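# Divide a tall magnet-block stack into two equal stacks

## Task

Take the tall stack of magnet blocks apart and rebuild it on the bench as two tidy stacks of the same height. The neighbouring row of blocks must stay upright and more or less together. Both stacks must stand by themselves, not held up by a gripper, and at the end both grippers must release and pull away.

## Robot and tools

Robot: two arms, left_arm and right_arm, each ending in a two-finger gripper. Their bases sit in the scene frame at left_arm (+0.033, +0.317, 0) m with quat_wxyz (+0.999, 0, 0, +0.047) and right_arm (-0.010, -0.281, 0) m with quat_wxyz (+0.999, 0, 0, -0.046). Scene frame: origin on the table top midway between the arms, +z up, +x out across the table, left_arm on the +y side. The arm names do not correspond to left or right in any camera picture.

Gripper geometry: fingers extend along the gripper's own +z axis and close along its y axis. end_effector_position is the point between the finger pads, roughly 1 cm short of the fingertips. Printed positions can be somewhat wrong, especially far from the base, and arms often stop a centimetre or more from the commanded pose, usually low.

The row format (used by all motion tools): one flat list of 16 numbers covering both arms, always all 16 even if one arm is idle. First 8 are left_arm: x, y, z (metres, scene frame), qw, qx, qy, qz (orientation quaternion, w first, scene frame), opening. Next 8 are the same for right_arm. Positions and quaternions are absolute targets, not offsets. Opening runs from -1 (closed) to +1 (fully open, 0.094 m); in between, the fingers go to where grip_measured would read that value. To hold a block, command roughly 0.03 below its grip_measured; smaller gaps hold more gently. Readings may be off by about 1 mm per gripper. To keep an arm still, resend its last reported position and the same quaternion you had been commanding (not the drifted reported one), plus its intended opening, in every call.

Tools:
- execute_actions {actions, pictures}. actions is a list with at most one item. Empty list: just report the state. Action item: {"rows": [[16 numbers], ...], "steps": n}, 1 to 15 rows and up to 15 steps of 1/30 s (default 15); each row drives one step, the final row repeats to fill. Wait item: {"steps": n} up to 300, counted from the previous result, so your reply time eats into it. Any target more than 0.6 m from the arm's last reported position along any gripper axis gets the whole call refused, and nothing moves. Each step the controller clips the target to within 70 mm and 16 degrees of the measured pose, so long moves need several calls; after a call ends an arm only continues to its last clipped pose. pictures (boolean) toggles camera images, which come by default.
- move {target, speed}. target is one 16-number row as above, absolute poses. Both grippers travel in straight lines and arrive together, taking 0.5 to 10 s (cut off at 10 s). speed is top path speed in m/s, 0.002 to 0.5, default 0.25; rotation is capped at twice that in rad/s. Opening is applied at the start. Paths ignore obstacles and the other arm, and the gripper may lag, wander or overshoot speed, especially near full reach. Faster contact and targets deeper past a surface mean harder impacts and pushes.
- wait {seconds}: 0 to 10 s, nothing new is sent.
- zoom_image {camera, region}: camera is cam_high, cam_low, cam_left_wrist or cam_right_wrist (each 504x504); region [x0, y0, x1, y1] pixels from the top-left, at most 504 by 504.
- read_manual {section}: only "licences"; no motion.
- finished_scene {scene}: ends and grades the current scene (number 1 or 2), irreversible. Answering without any tool call also ends things.

Reading results: the state line gives each gripper's position and quat_wxyz. grip_measured is the finger opening on the command scale; the last Joint positions value is opening in metres. Joint torques include offsets and noise. "pose unreachable" means the clearance check altered or blocked an arm's command; HELD marks steps where that happened. "Hand target" shows where the controller is currently steering each gripper. A move adds a "move:" line with its outcome (done, off_target, moving, held, fault) and limits: paced means the pose was clipped; held means some steps were blocked, after which the arm may surge fast. If only one arm is named, the other finished. Remaining distance to each pose is reported. FAULT lines mean an arm stopped.

Joint ranges (rad), base to hand: waist -2.618 to 3.054, shoulder 0 to 3.142, elbow 0 to 3.142, wrist pitch -1.571 to 1.571, wrist yaw -1.571 to 1.571, wrist roll -2.094 to 2.094. Elbows cannot fully straighten.

Heat: holding loads warms motors. MOTOR HOT appears at 75 °C; at 90 °C that arm is halted 10 s; at 100 °C the arm goes limp and drops. Avoid long loaded holds.

Cautions: the simulation runs while you think. Occasional disturbances may pull a held block or shove a loose one. Never let anything leave the table, never let the arms collide or push on each other, and avoid drops, slams and hard shoves. Before finishing, open both grippers and lift away so the stacks stand unaided.

Each tool is called as name([rows], argument=value, ...), one row to a line, values as JSON.

## Session

execute_actions(actions=[])

Scene clock: 0.00 s of 4600.00 s.
left_arm: end_effector_position=(+0.2365, +0.0204, +0.1646) grip_measured=+1.000 end_effector_quat_wxyz=(+0.621, +0.410, +0.593, -0.307) | right_arm: end_effector_position=(+0.4565, -0.0757, +0.1956) grip_measured=+1.000 end_effector_quat_wxyz=(+0.595, -0.523, +0.491, -0.362)
Joint positions: left_arm=[-0.976  1.344  0.182  1.121  0.181  0.154  0.094] | right_arm=[ 0.581  1.8    0.806  0.963  0.22  -1.357  0.094]
Joint velocities: left_arm=[-0.002 -0.002 -0.027 -0.037  0.11  -0.081  0.   ] | right_arm=[ 0.002 -0.007 -0.012 -0.037  0.007 -0.007  0.   ]
Joint torques (N m, as the arm reports them, + toward a larger angle): no reading
Motor temperatures (°C, as the motors report them): left_arm=[24 23 23 22 21 21] | right_arm=[20 23 23 24 21 23]
Hand target (left_arm): +0.237, +0.019, +0.171; +0.627, +0.408, +0.587, -0.309
Hand target (right_arm): +0.457, -0.075, +0.202; +0.600, -0.518, +0.490, -0.362

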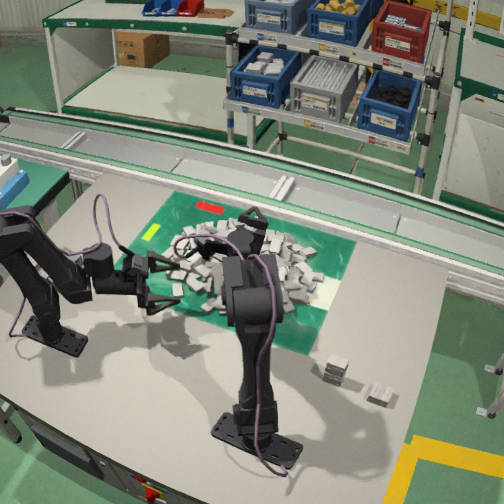

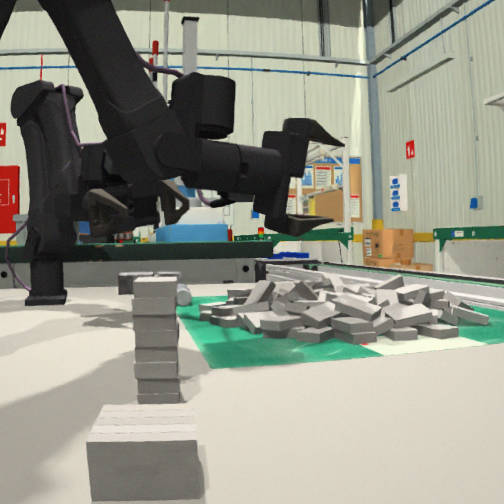

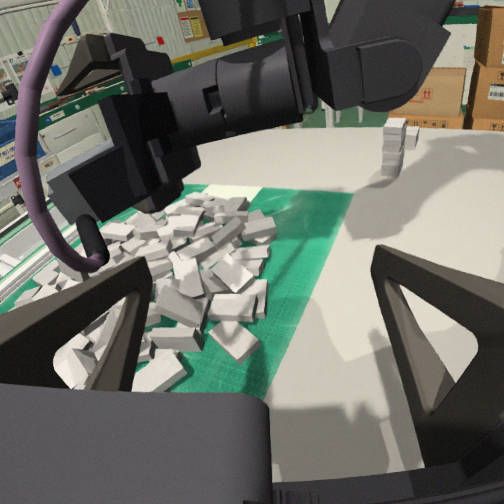

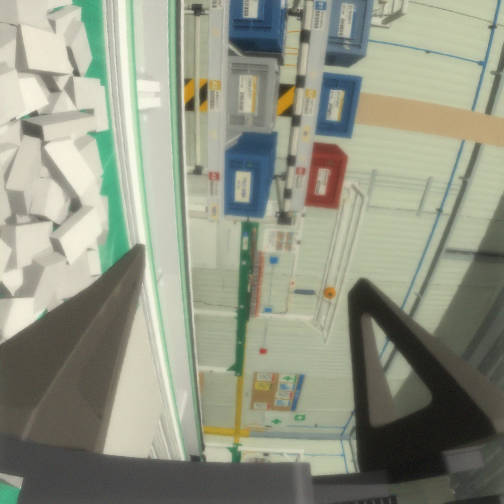

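zoom_image(camera="cam_low", region=[60, 260, 260, 460])

zoom_image(camera="cam_high", region=[290, 330, 420, 430])

Region (60, 260, 260, 460) of cam_low's 504x504 image, scaled by 2.520, with more detail than that image has.

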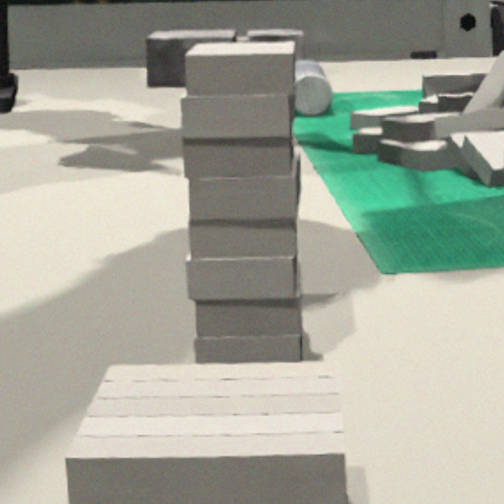

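Region (290, 330, 420, 430) of cam_high's 504x504 image, scaled by 3.877, with more detail than that image has; it fills the top 388 rows of this view, and the rest is white.

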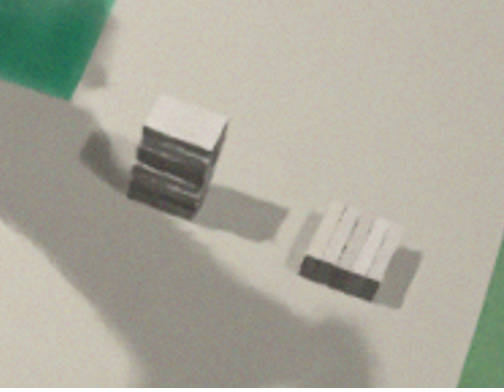

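move(target=[0.2,0.15,0.17,0.621,0.41,0.593,-0.307,1,0.2,-0.33,0.2,0,0.707,0.707,0,1])

Scene clock: 11.27 s of 4600.00 s.
left_arm: end_effector_position=(+0.1997, +0.1509, +0.1690) grip_measured=+1.000 end_effector_quat_wxyz=(+0.619, +0.416, +0.596, -0.297) | right_arm: end_effector_position=(+0.2096, -0.3327, +0.2001) grip_measured=+1.000 end_effector_quat_wxyz=(-0.337, +0.704, -0.057, +0.623)
Joint positions: left_arm=[-0.244  0.158  0.019  0.047  0.905  0.235  0.094] | right_arm=[-1.059  1.13   0.036  1.572 -1.564 -2.088  0.094]
Joint velocities: left_arm=[ 0.022 -0.012 -0.007 -0.007  0.051  0.081  0.   ] | right_arm=[-0.002 -0.007 -0.007  0.022 -0.007  0.022  0.   ]
Joint torques (N m, as the arm reports them, + toward a larger angle): left_arm=[0.9  0.28 7.76 1.66 0.16 0.06] | right_arm=[-0.49 -2.58  3.43  0.91  0.22 -0.08]
Motor temperatures (°C, as the motors report them): left_arm=[24 23 24 25 21 21] | right_arm=[20 24 24 27 21 23]
Hand target (left_arm): +0.198, +0.151, +0.168; +0.620, +0.419, +0.593, -0.298
Hand target (right_arm): +0.207, -0.329, +0.197; -0.333, +0.704, -0.056, +0.624
Off the commanded pose (left_arm): 0.001 m, 1 deg.
Off the commanded pose (right_arm): 0.010 m, 126 deg; orientation clipped at the last step of the last action.
joint sent to its limit (left arm) — the command would take joint 3 (elbow) past its lower limit, so that joint was sent only as far as its limit.
joint sent to its limit (right arm) — the command would take joint 4 (wrist pitch) past its upper limit, joint 5 (wrist yaw) past its lower limit and joint 6 (wrist roll) past its lower limit, so those joints were sent only as far as their limits.
After step 90, 1.53 s passed at rest.
move: off_target (right_arm); limits=paced

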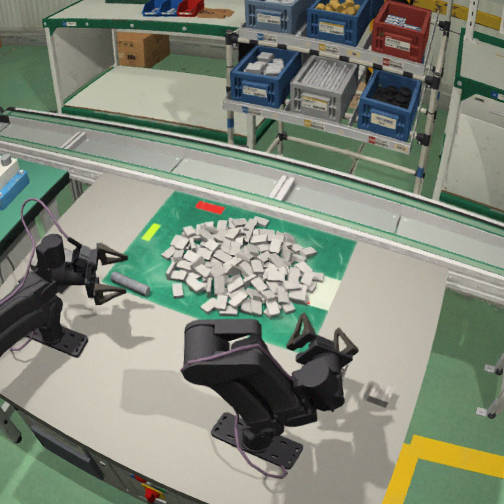

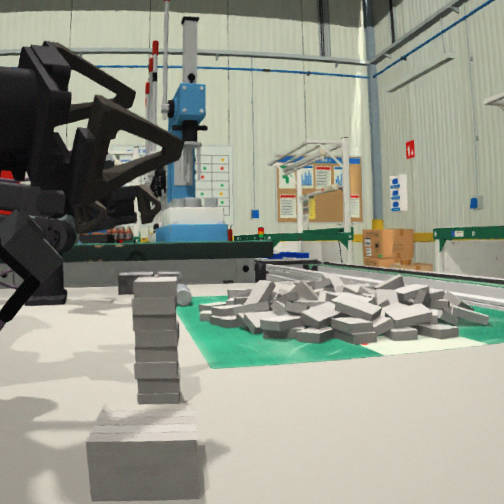

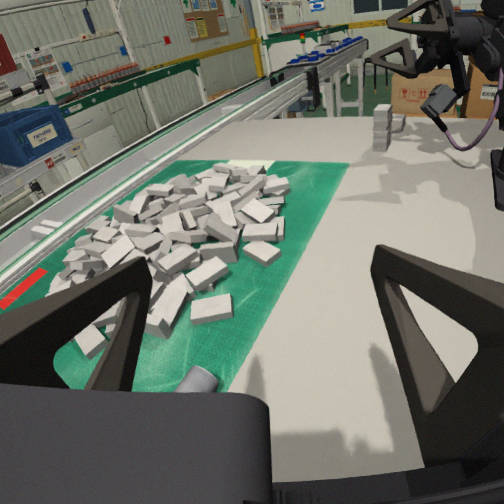

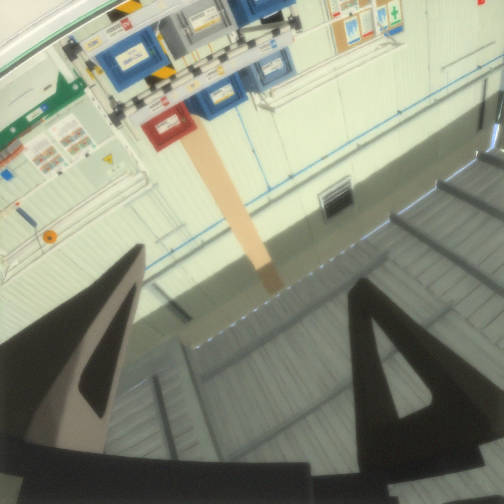

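Untwist: back to the initial orientation, higher.

move(target=[0.2,0.15,0.17,0.621,0.41,0.593,-0.307,1,0.4,-0.15,0.35,0.595,-0.523,0.491,-0.362,1])

move(target=[0.2,0.15,0.17,0.621,0.41,0.593,-0.307,1,0.4,-0.28,0.3,0.6,0,0.8,0,1])

move(target=[0.2,0.15,0.17,0.621,0.41,0.593,-0.307,1,0.25,-0.33,0.18,0,0.2,0.98,0,1])

move(target=[0.2,0.15,0.17,0.621,0.41,0.593,-0.307,1,0.2,-0.35,0.17,0,0.707,0.707,0,1])

Scene clock: 17.23 s of 4600.00 s.
left_arm: end_effector_position=(+0.1995, +0.1506, +0.1733) grip_measured=+1.000 end_effector_quat_wxyz=(+0.623, +0.413, +0.592, -0.302) | right_arm: end_effector_position=(+0.3981, -0.1553, +0.3463) grip_measured=+1.000 end_effector_quat_wxyz=(+0.602, -0.518, +0.490, -0.360)
Joint positions: left_arm=[-0.243  0.157  0.019  0.069  0.909  0.212  0.094] | right_arm=[ 0.404  1.209  0.909  0.284  0.037 -1.352  0.094]
Joint velocities: left_arm=[ 0.002 -0.007  0.012 -0.037  0.081 -0.066  0.   ] | right_arm=[-0.007  0.007  0.012 -0.022  0.051 -0.022  0.   ]
Joint torques (N m, as the arm reports them, + toward a larger angle): left_arm=[ 0.04  2.76  7.76  1.87  0.07 -0.05] | right_arm=[ 0.61 -3.58 10.39  1.67  0.15  0.14]
Motor temperatures (°C, as the motors report them): left_arm=[24 23 25 26 21 21] | right_arm=[20 24 25 27 21 23]
Hand target (left_arm): +0.200, +0.150, +0.170; +0.619, +0.411, +0.595, -0.306
Hand target (right_arm): +0.400, -0.153, +0.357; +0.608, -0.510, +0.492, -0.357
Off the commanded pose (left_arm): 0.003 m, 1 deg.
Off the commanded pose (right_arm): 0.007 m, 1 deg.
joint sent to its limit (left arm) — the command would take joint 3 (elbow) past its lower limit, so that joint was sent only as far as its limit.
move: done; limits=paced

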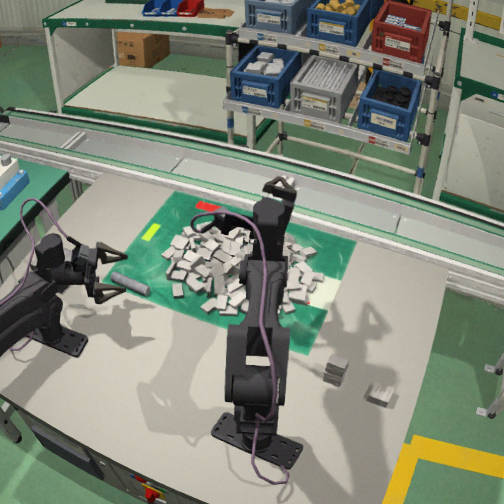

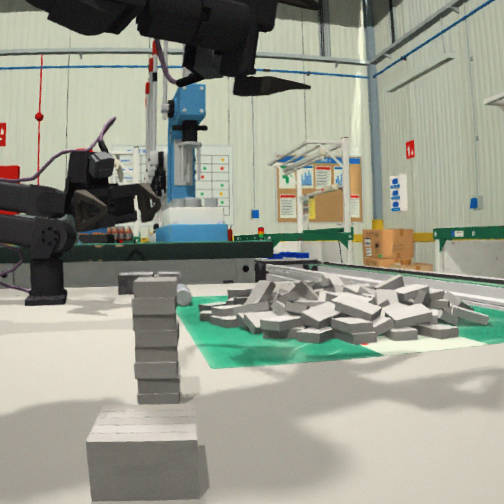

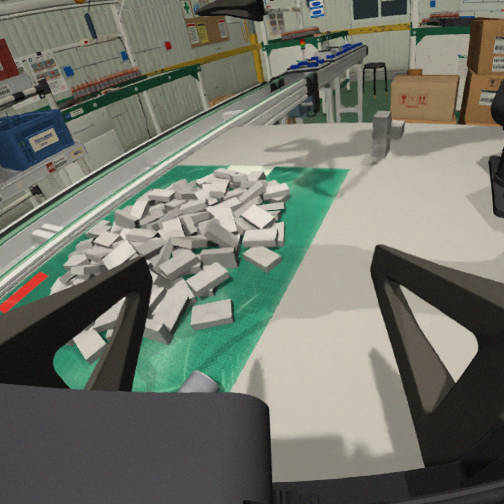

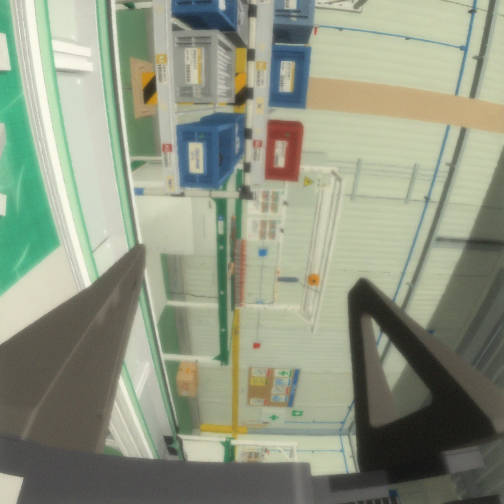

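Scene clock: 20.70 s of 4600.00 s.
left_arm: end_effector_position=(+0.1995, +0.1506, +0.1736) grip_measured=+1.000 end_effector_quat_wxyz=(+0.623, +0.413, +0.591, -0.301) | right_arm: end_effector_position=(+0.3986, -0.2783, +0.2831) grip_measured=+1.000 end_effector_quat_wxyz=(+0.591, -0.008, +0.807, -0.011)
Joint positions: left_arm=[-0.243  0.157  0.019  0.071  0.909  0.212  0.094] | right_arm=[ 0.104  1.18   0.922 -0.049  0.02  -0.021  0.094]
Joint velocities: left_arm=[-0.017 -0.007  0.002 -0.007  0.022 -0.022  0.   ] | right_arm=[ 0.007  0.007 -0.002  0.022  0.007 -0.066  0.   ]
Joint torques (N m, as the arm reports them, + toward a larger angle): left_arm=[ 0.03  2.89  7.73  1.87  0.06 -0.04] | right_arm=[-0.51 -4.65 10.2   1.64 -0.08  0.09]
Motor temperatures (°C, as the motors report them): left_arm=[24 23 25 26 21 21] | right_arm=[20 24 25 28 21 23]
Hand target (left_arm): +0.200, +0.150, +0.170; +0.619, +0.411, +0.595, -0.306
Hand target (right_arm): +0.399, -0.279, +0.299; +0.601, -0.003, +0.799, -0.004
Off the commanded pose (left_arm): 0.004 m, 1 deg.
Off the commanded pose (right_arm): 0.017 m, 2 deg.
joint sent to its limit (left arm) — the command would take joint 3 (elbow) past its lower limit, so that joint was sent only as far as its limit.
move: off_target (right_arm)

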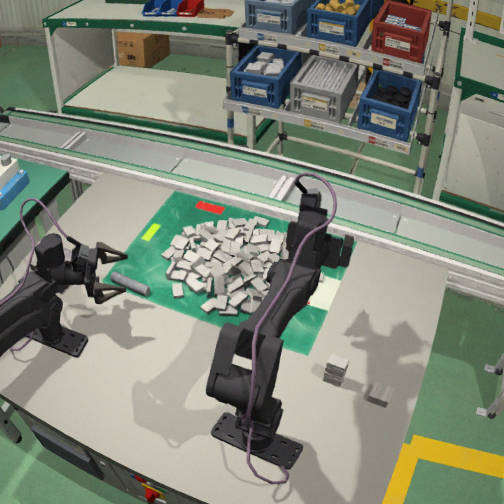

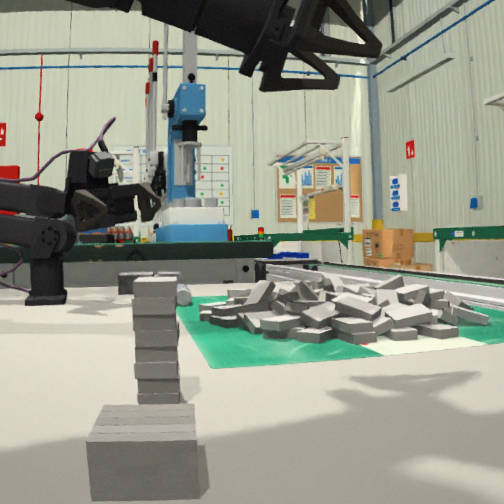

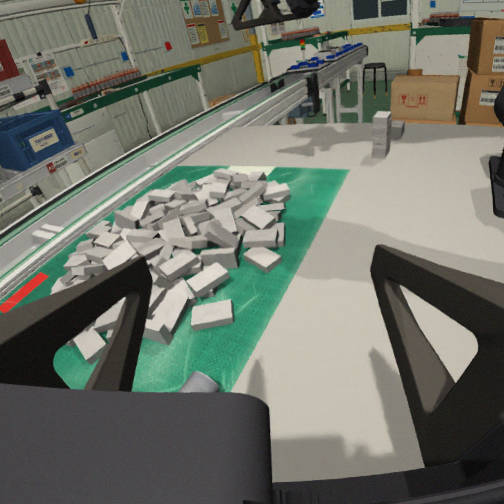

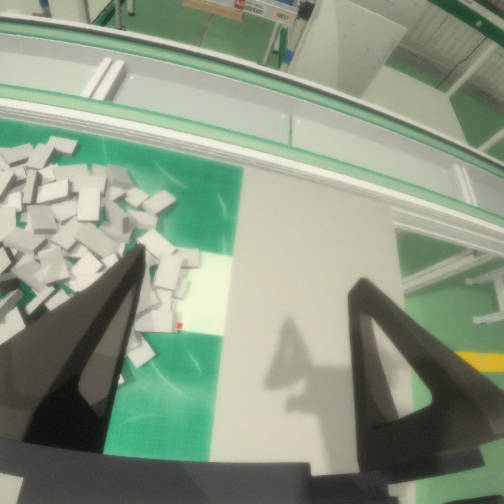

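Scene clock: 23.93 s of 4600.00 s.
left_arm: end_effector_position=(+0.1995, +0.1506, +0.1737) grip_measured=+1.000 end_effector_quat_wxyz=(+0.624, +0.413, +0.591, -0.301) | right_arm: end_effector_position=(+0.2478, -0.3273, +0.1659) grip_measured=+1.000 end_effector_quat_wxyz=(-0.009, +0.190, +0.982, -0.010)
Joint positions: left_arm=[-0.243  0.157  0.019  0.072  0.909  0.212  0.094] | right_arm=[-0.077  1.556  1.442 -1.474  0.019  0.215  0.094]
Joint velocities: left_arm=[-0.002 -0.017  0.007  0.022 -0.007 -0.051  0.   ] | right_arm=[ 0.007 -0.002  0.007 -0.051 -0.051 -0.007  0.   ]
Joint torques (N m, as the arm reports them, + toward a larger angle): left_arm=[ 0.02  2.92  7.75  1.87  0.07 -0.04] | right_arm=[-0.53 -5.72  8.77  0.07 -0.14  0.1 ]
Motor temperatures (°C, as the motors report them): left_arm=[24 23 25 27 21 21] | right_arm=[20 24 26 28 21 23]
Hand target (left_arm): +0.200, +0.150, +0.170; +0.619, +0.411, +0.595, -0.306
Hand target (right_arm): +0.252, -0.328, +0.174; +0.001, +0.199, +0.980, -0.004
Off the commanded pose (left_arm): 0.004 m, 1 deg.
Off the commanded pose (right_arm): 0.015 m, 2 deg.
joint sent to its limit (left arm) — the command would take joint 3 (elbow) past its lower limit, so that joint was sent only as far as its limit.
move: off_target (right_arm)

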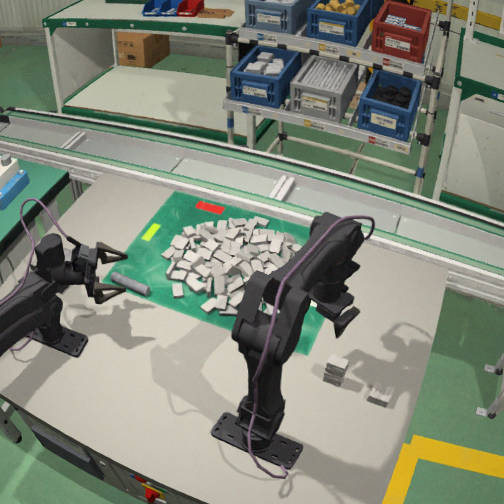

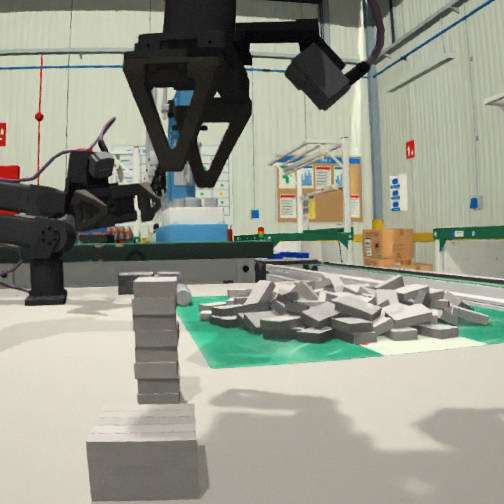

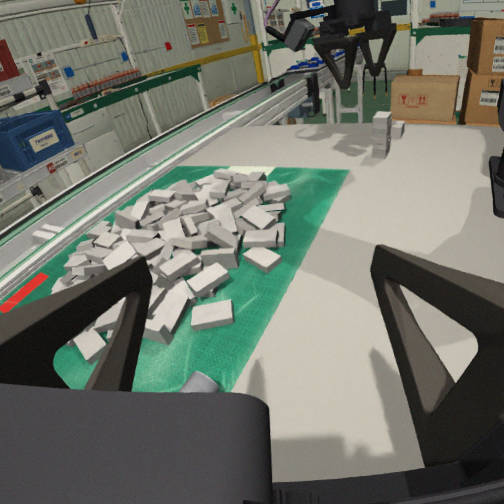

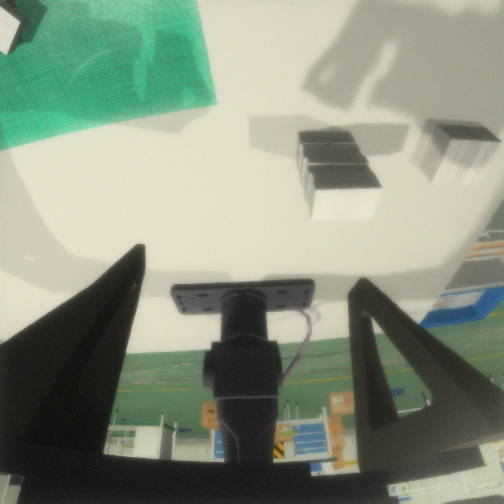

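Scene clock: 26.87 s of 4600.00 s.
left_arm: end_effector_position=(+0.1995, +0.1506, +0.1738) grip_measured=+1.000 end_effector_quat_wxyz=(+0.624, +0.413, +0.591, -0.301) | right_arm: end_effector_position=(+0.2082, -0.3516, +0.1700) grip_measured=+1.000 end_effector_quat_wxyz=(+0.007, +0.700, +0.714, -0.002)
Joint positions: left_arm=[-0.243  0.157  0.019  0.072  0.909  0.212  0.094] | right_arm=[-0.219  1.408  1.325 -1.475  0.009  1.241  0.094]
Joint velocities: left_arm=[-0.007 -0.012 -0.012  0.081  0.007 -0.022  0.   ] | right_arm=[ 0.007  0.002 -0.012  0.007  0.022 -0.007  0.   ]
Joint torques (N m, as the arm reports them, + toward a larger angle): left_arm=[ 0.03  2.9   7.74  1.86  0.06 -0.04] | right_arm=[-0.73 -6.52  4.67  0.12 -0.02  0.12]
Motor temperatures (°C, as the motors report them): left_arm=[24 23 26 27 21 21] | right_arm=[20 25 25 27 21 23]
Hand target (left_arm): +0.200, +0.150, +0.170; +0.619, +0.411, +0.595, -0.306
Hand target (right_arm): +0.200, -0.350, +0.170; +0.001, +0.707, +0.707, -0.002
Off the commanded pose (left_arm): 0.004 m, 1 deg.
Off the commanded pose (right_arm): 0.008 m, 1 deg.
joint sent to its limit (left arm) — the command would take joint 3 (elbow) past its lower limit, so that joint was sent only as far as its limit.
move: done

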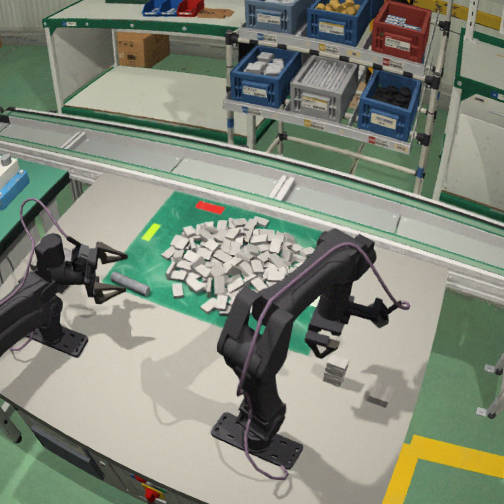

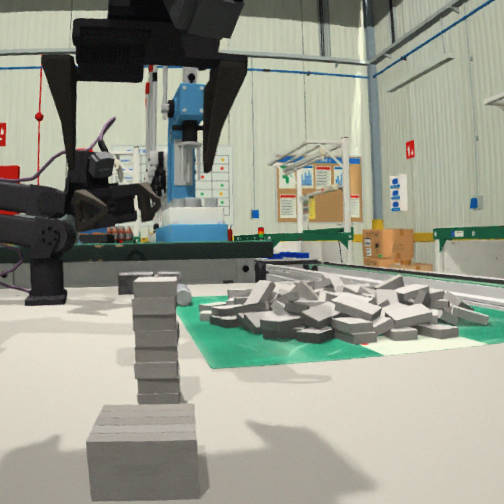

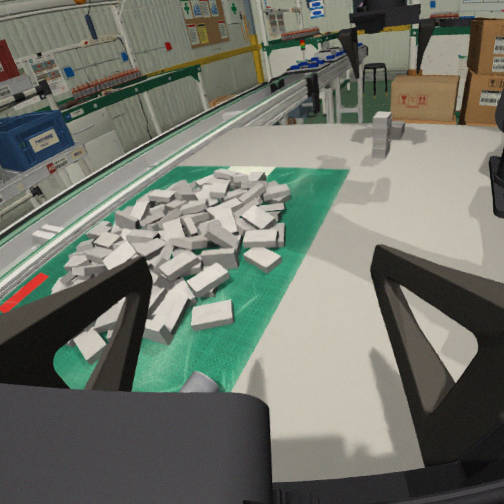

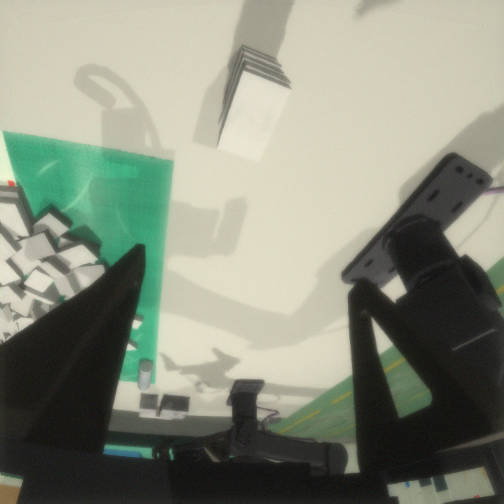

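move(target=[0.2,0.15,0.17,0.621,0.41,0.593,-0.307,1,0.22,-0.37,0.105,0,0.75,0.66,0,1], speed=0.1)

Scene clock: 29.50 s of 4600.00 s.
left_arm: end_effector_position=(+0.1995, +0.1506, +0.1739) grip_measured=+1.000 end_effector_quat_wxyz=(+0.624, +0.413, +0.591, -0.301) | right_arm: end_effector_position=(+0.2224, -0.3705, +0.1106) grip_measured=+1.000 end_effector_quat_wxyz=(+0.005, +0.745, +0.667, -0.002)
Joint positions: left_arm=[-0.243  0.157  0.019  0.073  0.909  0.212  0.094] | right_arm=[-0.275  1.48   1.15  -1.234  0.007  1.314  0.094]
Joint velocities: left_arm=[-0.002  0.002  0.017  0.022  0.095  0.022  0.   ] | right_arm=[-0.007 -0.002 -0.007  0.022 -0.022 -0.022  0.   ]
Joint torques (N m, as the arm reports them, + toward a larger angle): left_arm=[ 0.04  2.91  7.74  1.85  0.07 -0.04] | right_arm=[-0.5  -5.06  4.98  0.34 -0.05  0.1 ]
Motor temperatures (°C, as the motors report them): left_arm=[24 23 26 27 21 21] | right_arm=[20 25 25 27 21 23]
Hand target (left_arm): +0.200, +0.150, +0.170; +0.619, +0.411, +0.595, -0.306
Hand target (right_arm): +0.221, -0.371, +0.105; +0.000, +0.751, +0.661, -0.001
Off the commanded pose (left_arm): 0.004 m, 1 deg.
Off the commanded pose (right_arm): 0.006 m, 1 deg.
joint sent to its limit (left arm) — the command would take joint 3 (elbow) past its lower limit, so that joint was sent only as far as its limit.
move: done

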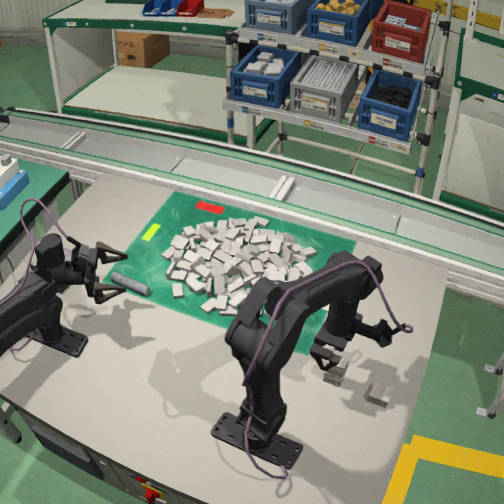

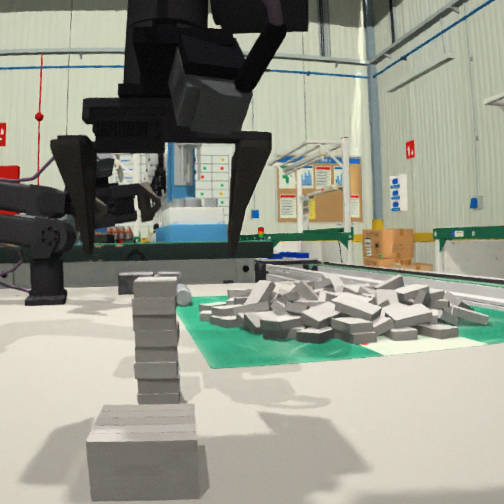

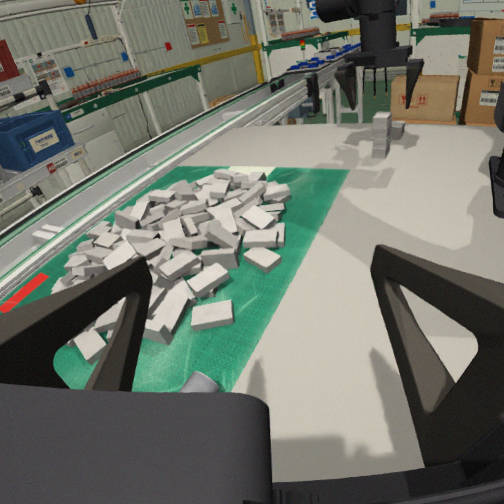

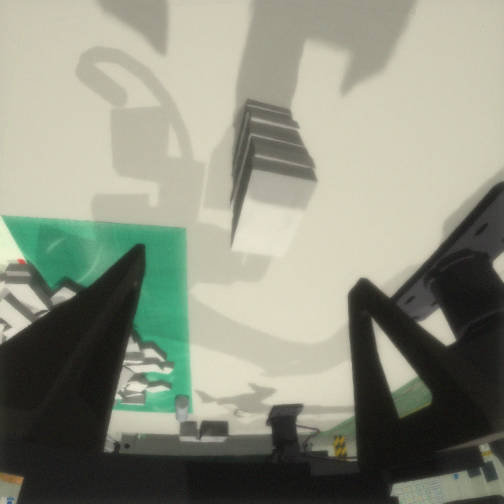

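move(target=[0.2,0.15,0.17,0.621,0.41,0.593,-0.307,1,0.217,-0.378,0.055,0,0.765,0.643,0,0], speed=0.05)

zoom_image(camera="cam_low", region=[60, 220, 260, 420])

Scene clock: 33.10 s of 4600.00 s.
left_arm: end_effector_position=(+0.1995, +0.1506, +0.1739) grip_measured=+1.000 end_effector_quat_wxyz=(+0.624, +0.413, +0.591, -0.301) | right_arm: end_effector_position=(+0.2209, -0.3787, +0.0612) grip_measured=+0.002 end_effector_quat_wxyz=(+0.007, +0.759, +0.651, -0.001)
Joint positions: left_arm=[-0.243  0.157  0.019  0.073  0.909  0.212  0.094] | right_arm=[-0.308  1.519  0.987 -1.027  0.007  1.326  0.047]
Joint velocities: left_arm=[ 0.012 -0.007  0.007  0.022  0.051  0.022  0.   ] | right_arm=[-0.012 -0.012 -0.017  0.066  0.066 -0.022 -0.001]
Joint torques (N m, as the arm reports them, + toward a larger angle): left_arm=[ 0.01  2.9   7.73  1.86  0.06 -0.04] | right_arm=[-0.67 -5.06  4.65  0.32 -0.09  0.11]
Motor temperatures (°C, as the motors report them): left_arm=[24 23 26 27 21 21] | right_arm=[20 25 25 27 21 23]
Hand target (left_arm): +0.200, +0.150, +0.170; +0.619, +0.411, +0.595, -0.306
Hand target (right_arm): +0.218, -0.379, +0.055; +0.000, +0.765, +0.644, -0.001
Off the commanded pose (left_arm): 0.004 m, 1 deg.
Off the commanded pose (right_arm): 0.007 m, 1 deg.
joint sent to its limit (left arm) — the command would take joint 3 (elbow) past its lower limit, so that joint was sent only as far as its limit.
move: done

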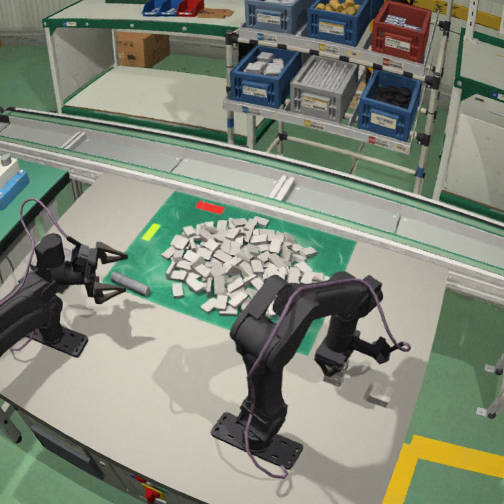

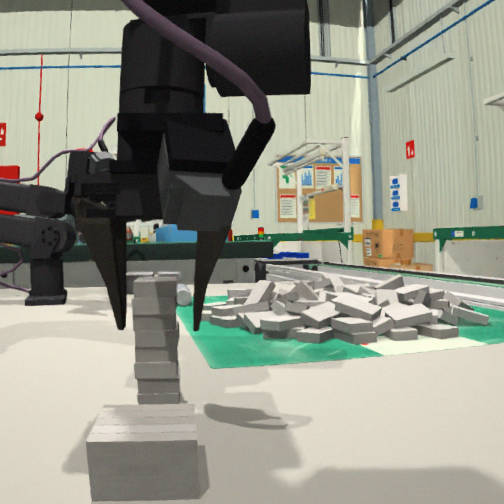

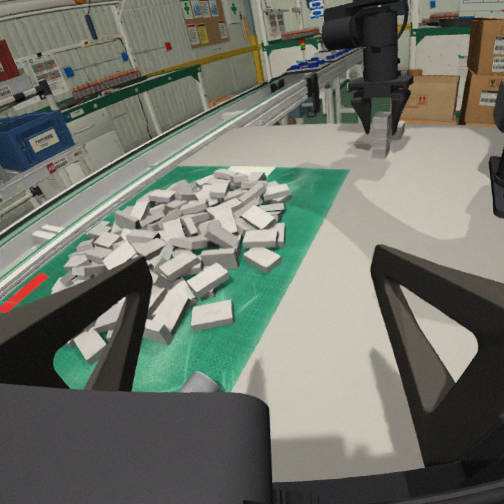

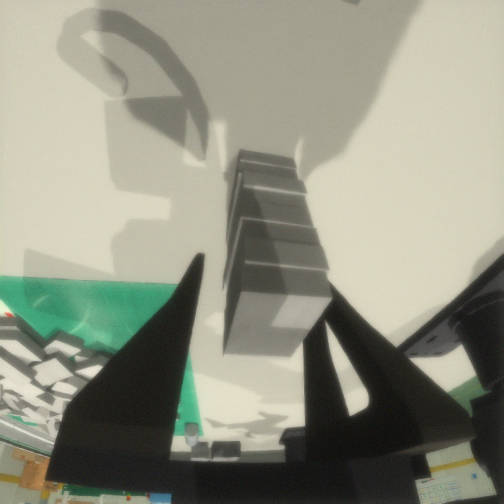

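Region (60, 220, 260, 420) of cam_low's 504x504 image, scaled by 2.520, with more detail than that image has.

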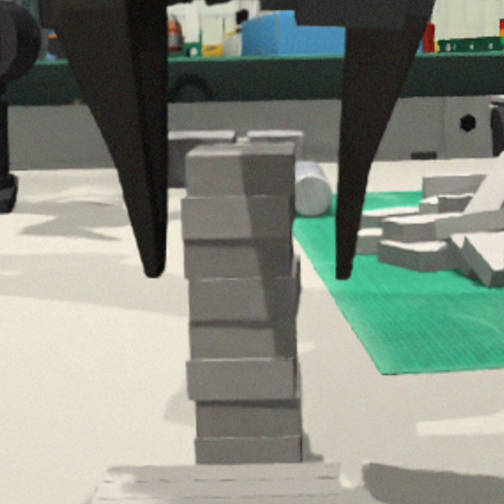

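move(target=[0.2,0.15,0.17,0.621,0.41,0.593,-0.307,1,0.214,-0.378,0.051,0,0.765,0.643,0,-0.3], speed=0.02)

move(target=[0.2,0.15,0.17,0.621,0.41,0.593,-0.307,1,0.214,-0.378,0.051,0,0.765,0.643,0,-0.5], speed=0.02)

zoom_image(camera="cam_low", region=[60, 220, 260, 420])

Scene clock: 38.33 s of 4600.00 s.
left_arm: end_effector_position=(+0.1995, +0.1506, +0.1739) grip_measured=+1.000 end_effector_quat_wxyz=(+0.624, +0.413, +0.591, -0.301) | right_arm: end_effector_position=(+0.2182, -0.3782, +0.0557) grip_measured=-0.298 end_effector_quat_wxyz=(+0.004, +0.761, +0.649, -0.000)
Joint positions: left_arm=[-0.243  0.157  0.019  0.073  0.909  0.212  0.094] | right_arm=[-0.312  1.519  0.964 -1.008  0.004  1.326  0.033]
Joint velocities: left_arm=[-0.022  0.012 -0.017  0.007  0.037  0.022  0.   ] | right_arm=[-0.007 -0.012  0.012  0.022  0.066 -0.051 -0.   ]
Joint torques (N m, as the arm reports them, + toward a larger angle): left_arm=[ 0.04  2.92  7.76  1.86  0.07 -0.04] | right_arm=[-0.7  -5.53  4.45  0.34 -0.07  0.05]
Motor temperatures (°C, as the motors report them): left_arm=[24 23 26 28 21 21] | right_arm=[20 25 25 26 21 23]
Hand target (left_arm): +0.200, +0.150, +0.170; +0.619, +0.411, +0.595, -0.306
Hand target (right_arm): +0.214, -0.378, +0.051; -0.000, +0.766, +0.643, -0.000
Off the commanded pose (left_arm): 0.004 m, 1 deg.
Off the commanded pose (right_arm): 0.006 m, 1 deg.
joint sent to its limit (left arm) — the command would take joint 3 (elbow) past its lower limit, so that joint was sent only as far as its limit.
After step 90, 1.40 s passed at rest.
move: done

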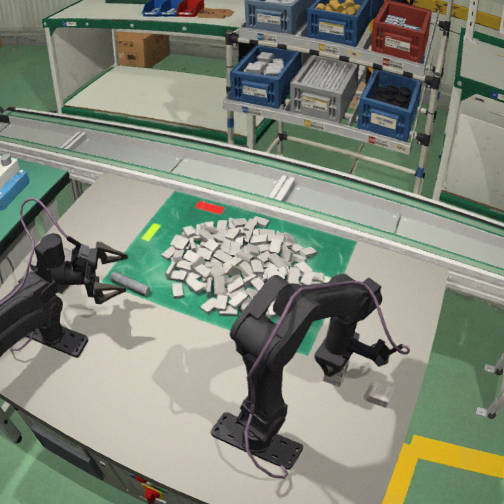

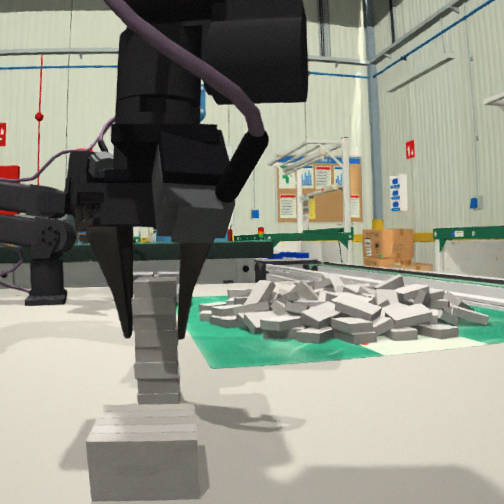

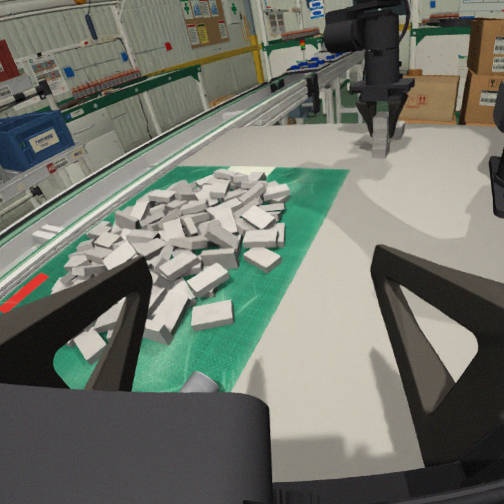

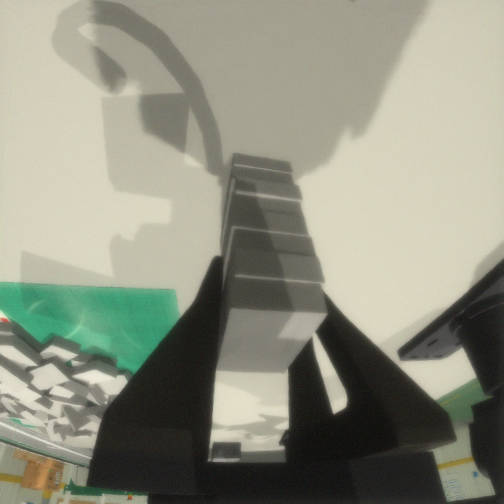

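Scene clock: 39.03 s of 4600.00 s.
left_arm: end_effector_position=(+0.1995, +0.1506, +0.1739) grip_measured=+1.000 end_effector_quat_wxyz=(+0.624, +0.413, +0.591, -0.301) | right_arm: end_effector_position=(+0.2193, -0.3784, +0.0557) grip_measured=-0.460 end_effector_quat_wxyz=(+0.006, +0.761, +0.649, +0.001)
Joint positions: left_arm=[-0.243  0.157  0.019  0.073  0.909  0.212  0.094] | right_arm=[-0.312  1.519  0.964 -1.004  0.003  1.326  0.025]
Joint velocities: left_arm=[ 0.002 -0.022  0.012  0.037  0.066  0.11   0.   ] | right_arm=[ 0.002 -0.012  0.002  0.007  0.066  0.007  0.002]
Joint torques (N m, as the arm reports them, + toward a larger angle): left_arm=[ 0.02  2.91  7.75  1.85  0.07 -0.04] | right_arm=[-0.69 -5.69  4.44  0.34  0.    0.03]
Motor temperatures (°C, as the motors report them): left_arm=[24 23 26 28 21 21] | right_arm=[20 25 25 26 21 23]
Hand target (left_arm): +0.200, +0.150, +0.170; +0.619, +0.411, +0.595, -0.306
Hand target (right_arm): +0.214, -0.378, +0.051; +0.000, +0.765, +0.643, -0.000
Off the commanded pose (left_arm): 0.004 m, 1 deg.
Off the commanded pose (right_arm): 0.007 m, 1 deg.
joint sent to its limit (left arm) — the command would take joint 3 (elbow) past its lower limit, so that joint was sent only as far as its limit.
move: done

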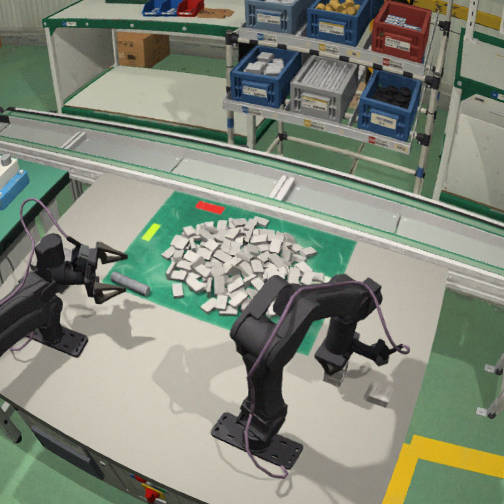

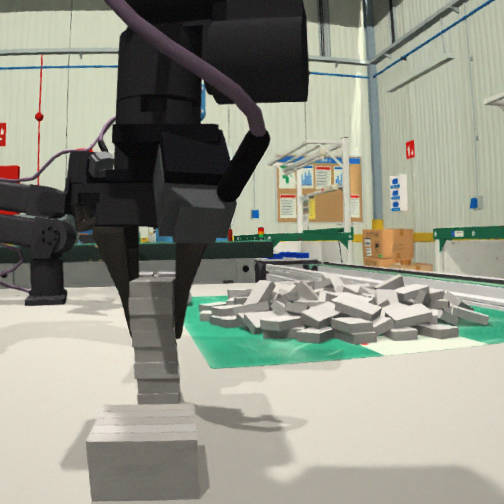

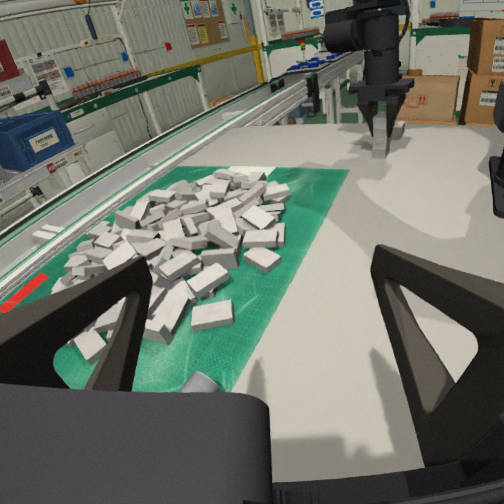

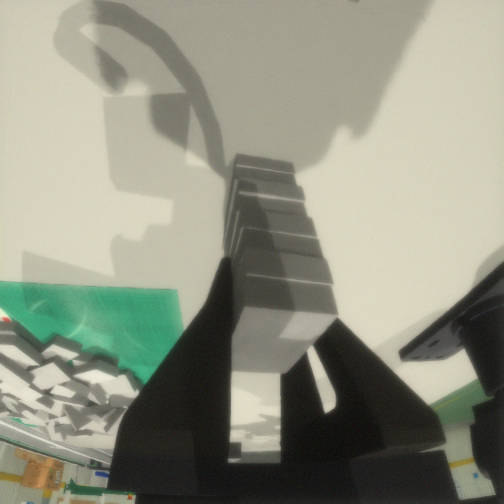

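Region (60, 220, 260, 420) of cam_low's 504x504 image, scaled by 2.520, with more detail than that image has.

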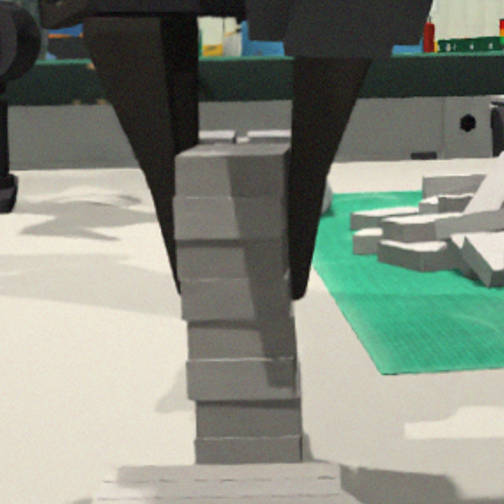

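move(target=[0.2,0.15,0.17,0.621,0.41,0.593,-0.307,1,0.218,-0.378,0.085,0,0.765,0.643,0,-0.5], speed=0.02)

Scene clock: 42.00 s of 4600.00 s.
left_arm: end_effector_position=(+0.1995, +0.1506, +0.1739) grip_measured=+1.000 end_effector_quat_wxyz=(+0.624, +0.413, +0.591, -0.301) | right_arm: end_effector_position=(+0.2098, -0.3742, +0.0676) grip_measured=-0.460 end_effector_quat_wxyz=(-0.019, +0.761, +0.648, -0.011)
Joint positions: left_arm=[-0.243  0.157  0.019  0.073  0.909  0.212  0.094] | right_arm=[-0.312  1.519  1.012 -1.108  0.002  1.327  0.025]
Joint velocities: left_arm=[-0.012 -0.007 -0.007 -0.022  0.022 -0.007  0.   ] | right_arm=[-0.002 -0.012  0.002 -0.081 -0.037  0.022 -0.   ]
Joint torques (N m, as the arm reports them, + toward a larger angle): left_arm=[ 0.02  2.87  7.74  1.86  0.06 -0.04] | right_arm=[-0.21 -7.91  9.06 -0.07 -0.04  0.11]
Motor temperatures (°C, as the motors report them): left_arm=[24 23 26 28 21 21] | right_arm=[20 25 25 26 21 23]
Hand target (left_arm): +0.200, +0.150, +0.170; +0.619, +0.411, +0.595, -0.306
Hand target (right_arm): +0.217, -0.378, +0.084; +0.000, +0.765, +0.643, +0.000
Off the commanded pose (left_arm): 0.004 m, 1 deg.
Off the commanded pose (right_arm): 0.020 m, 3 deg.
joint sent to its limit (left arm) — the command would take joint 3 (elbow) past its lower limit, so that joint was sent only as far as its limit.
move: off_target (right_arm)

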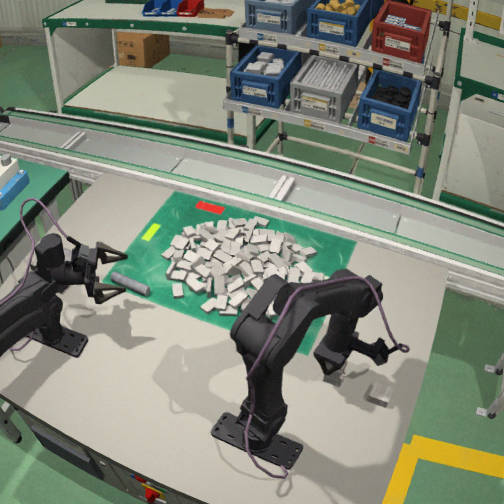

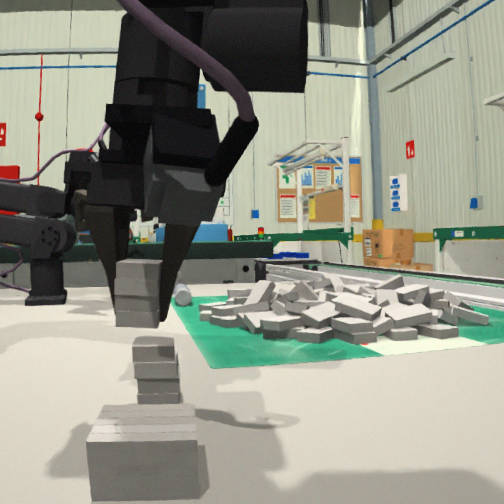

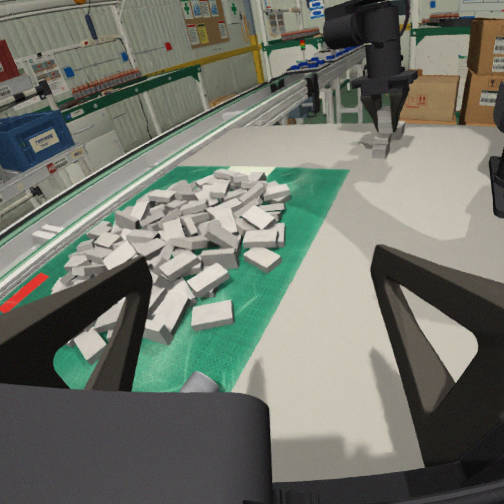

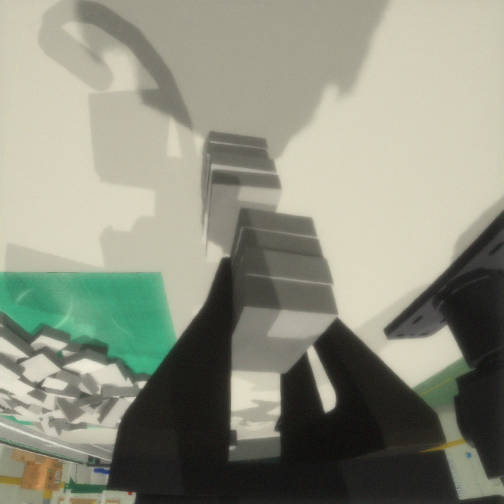

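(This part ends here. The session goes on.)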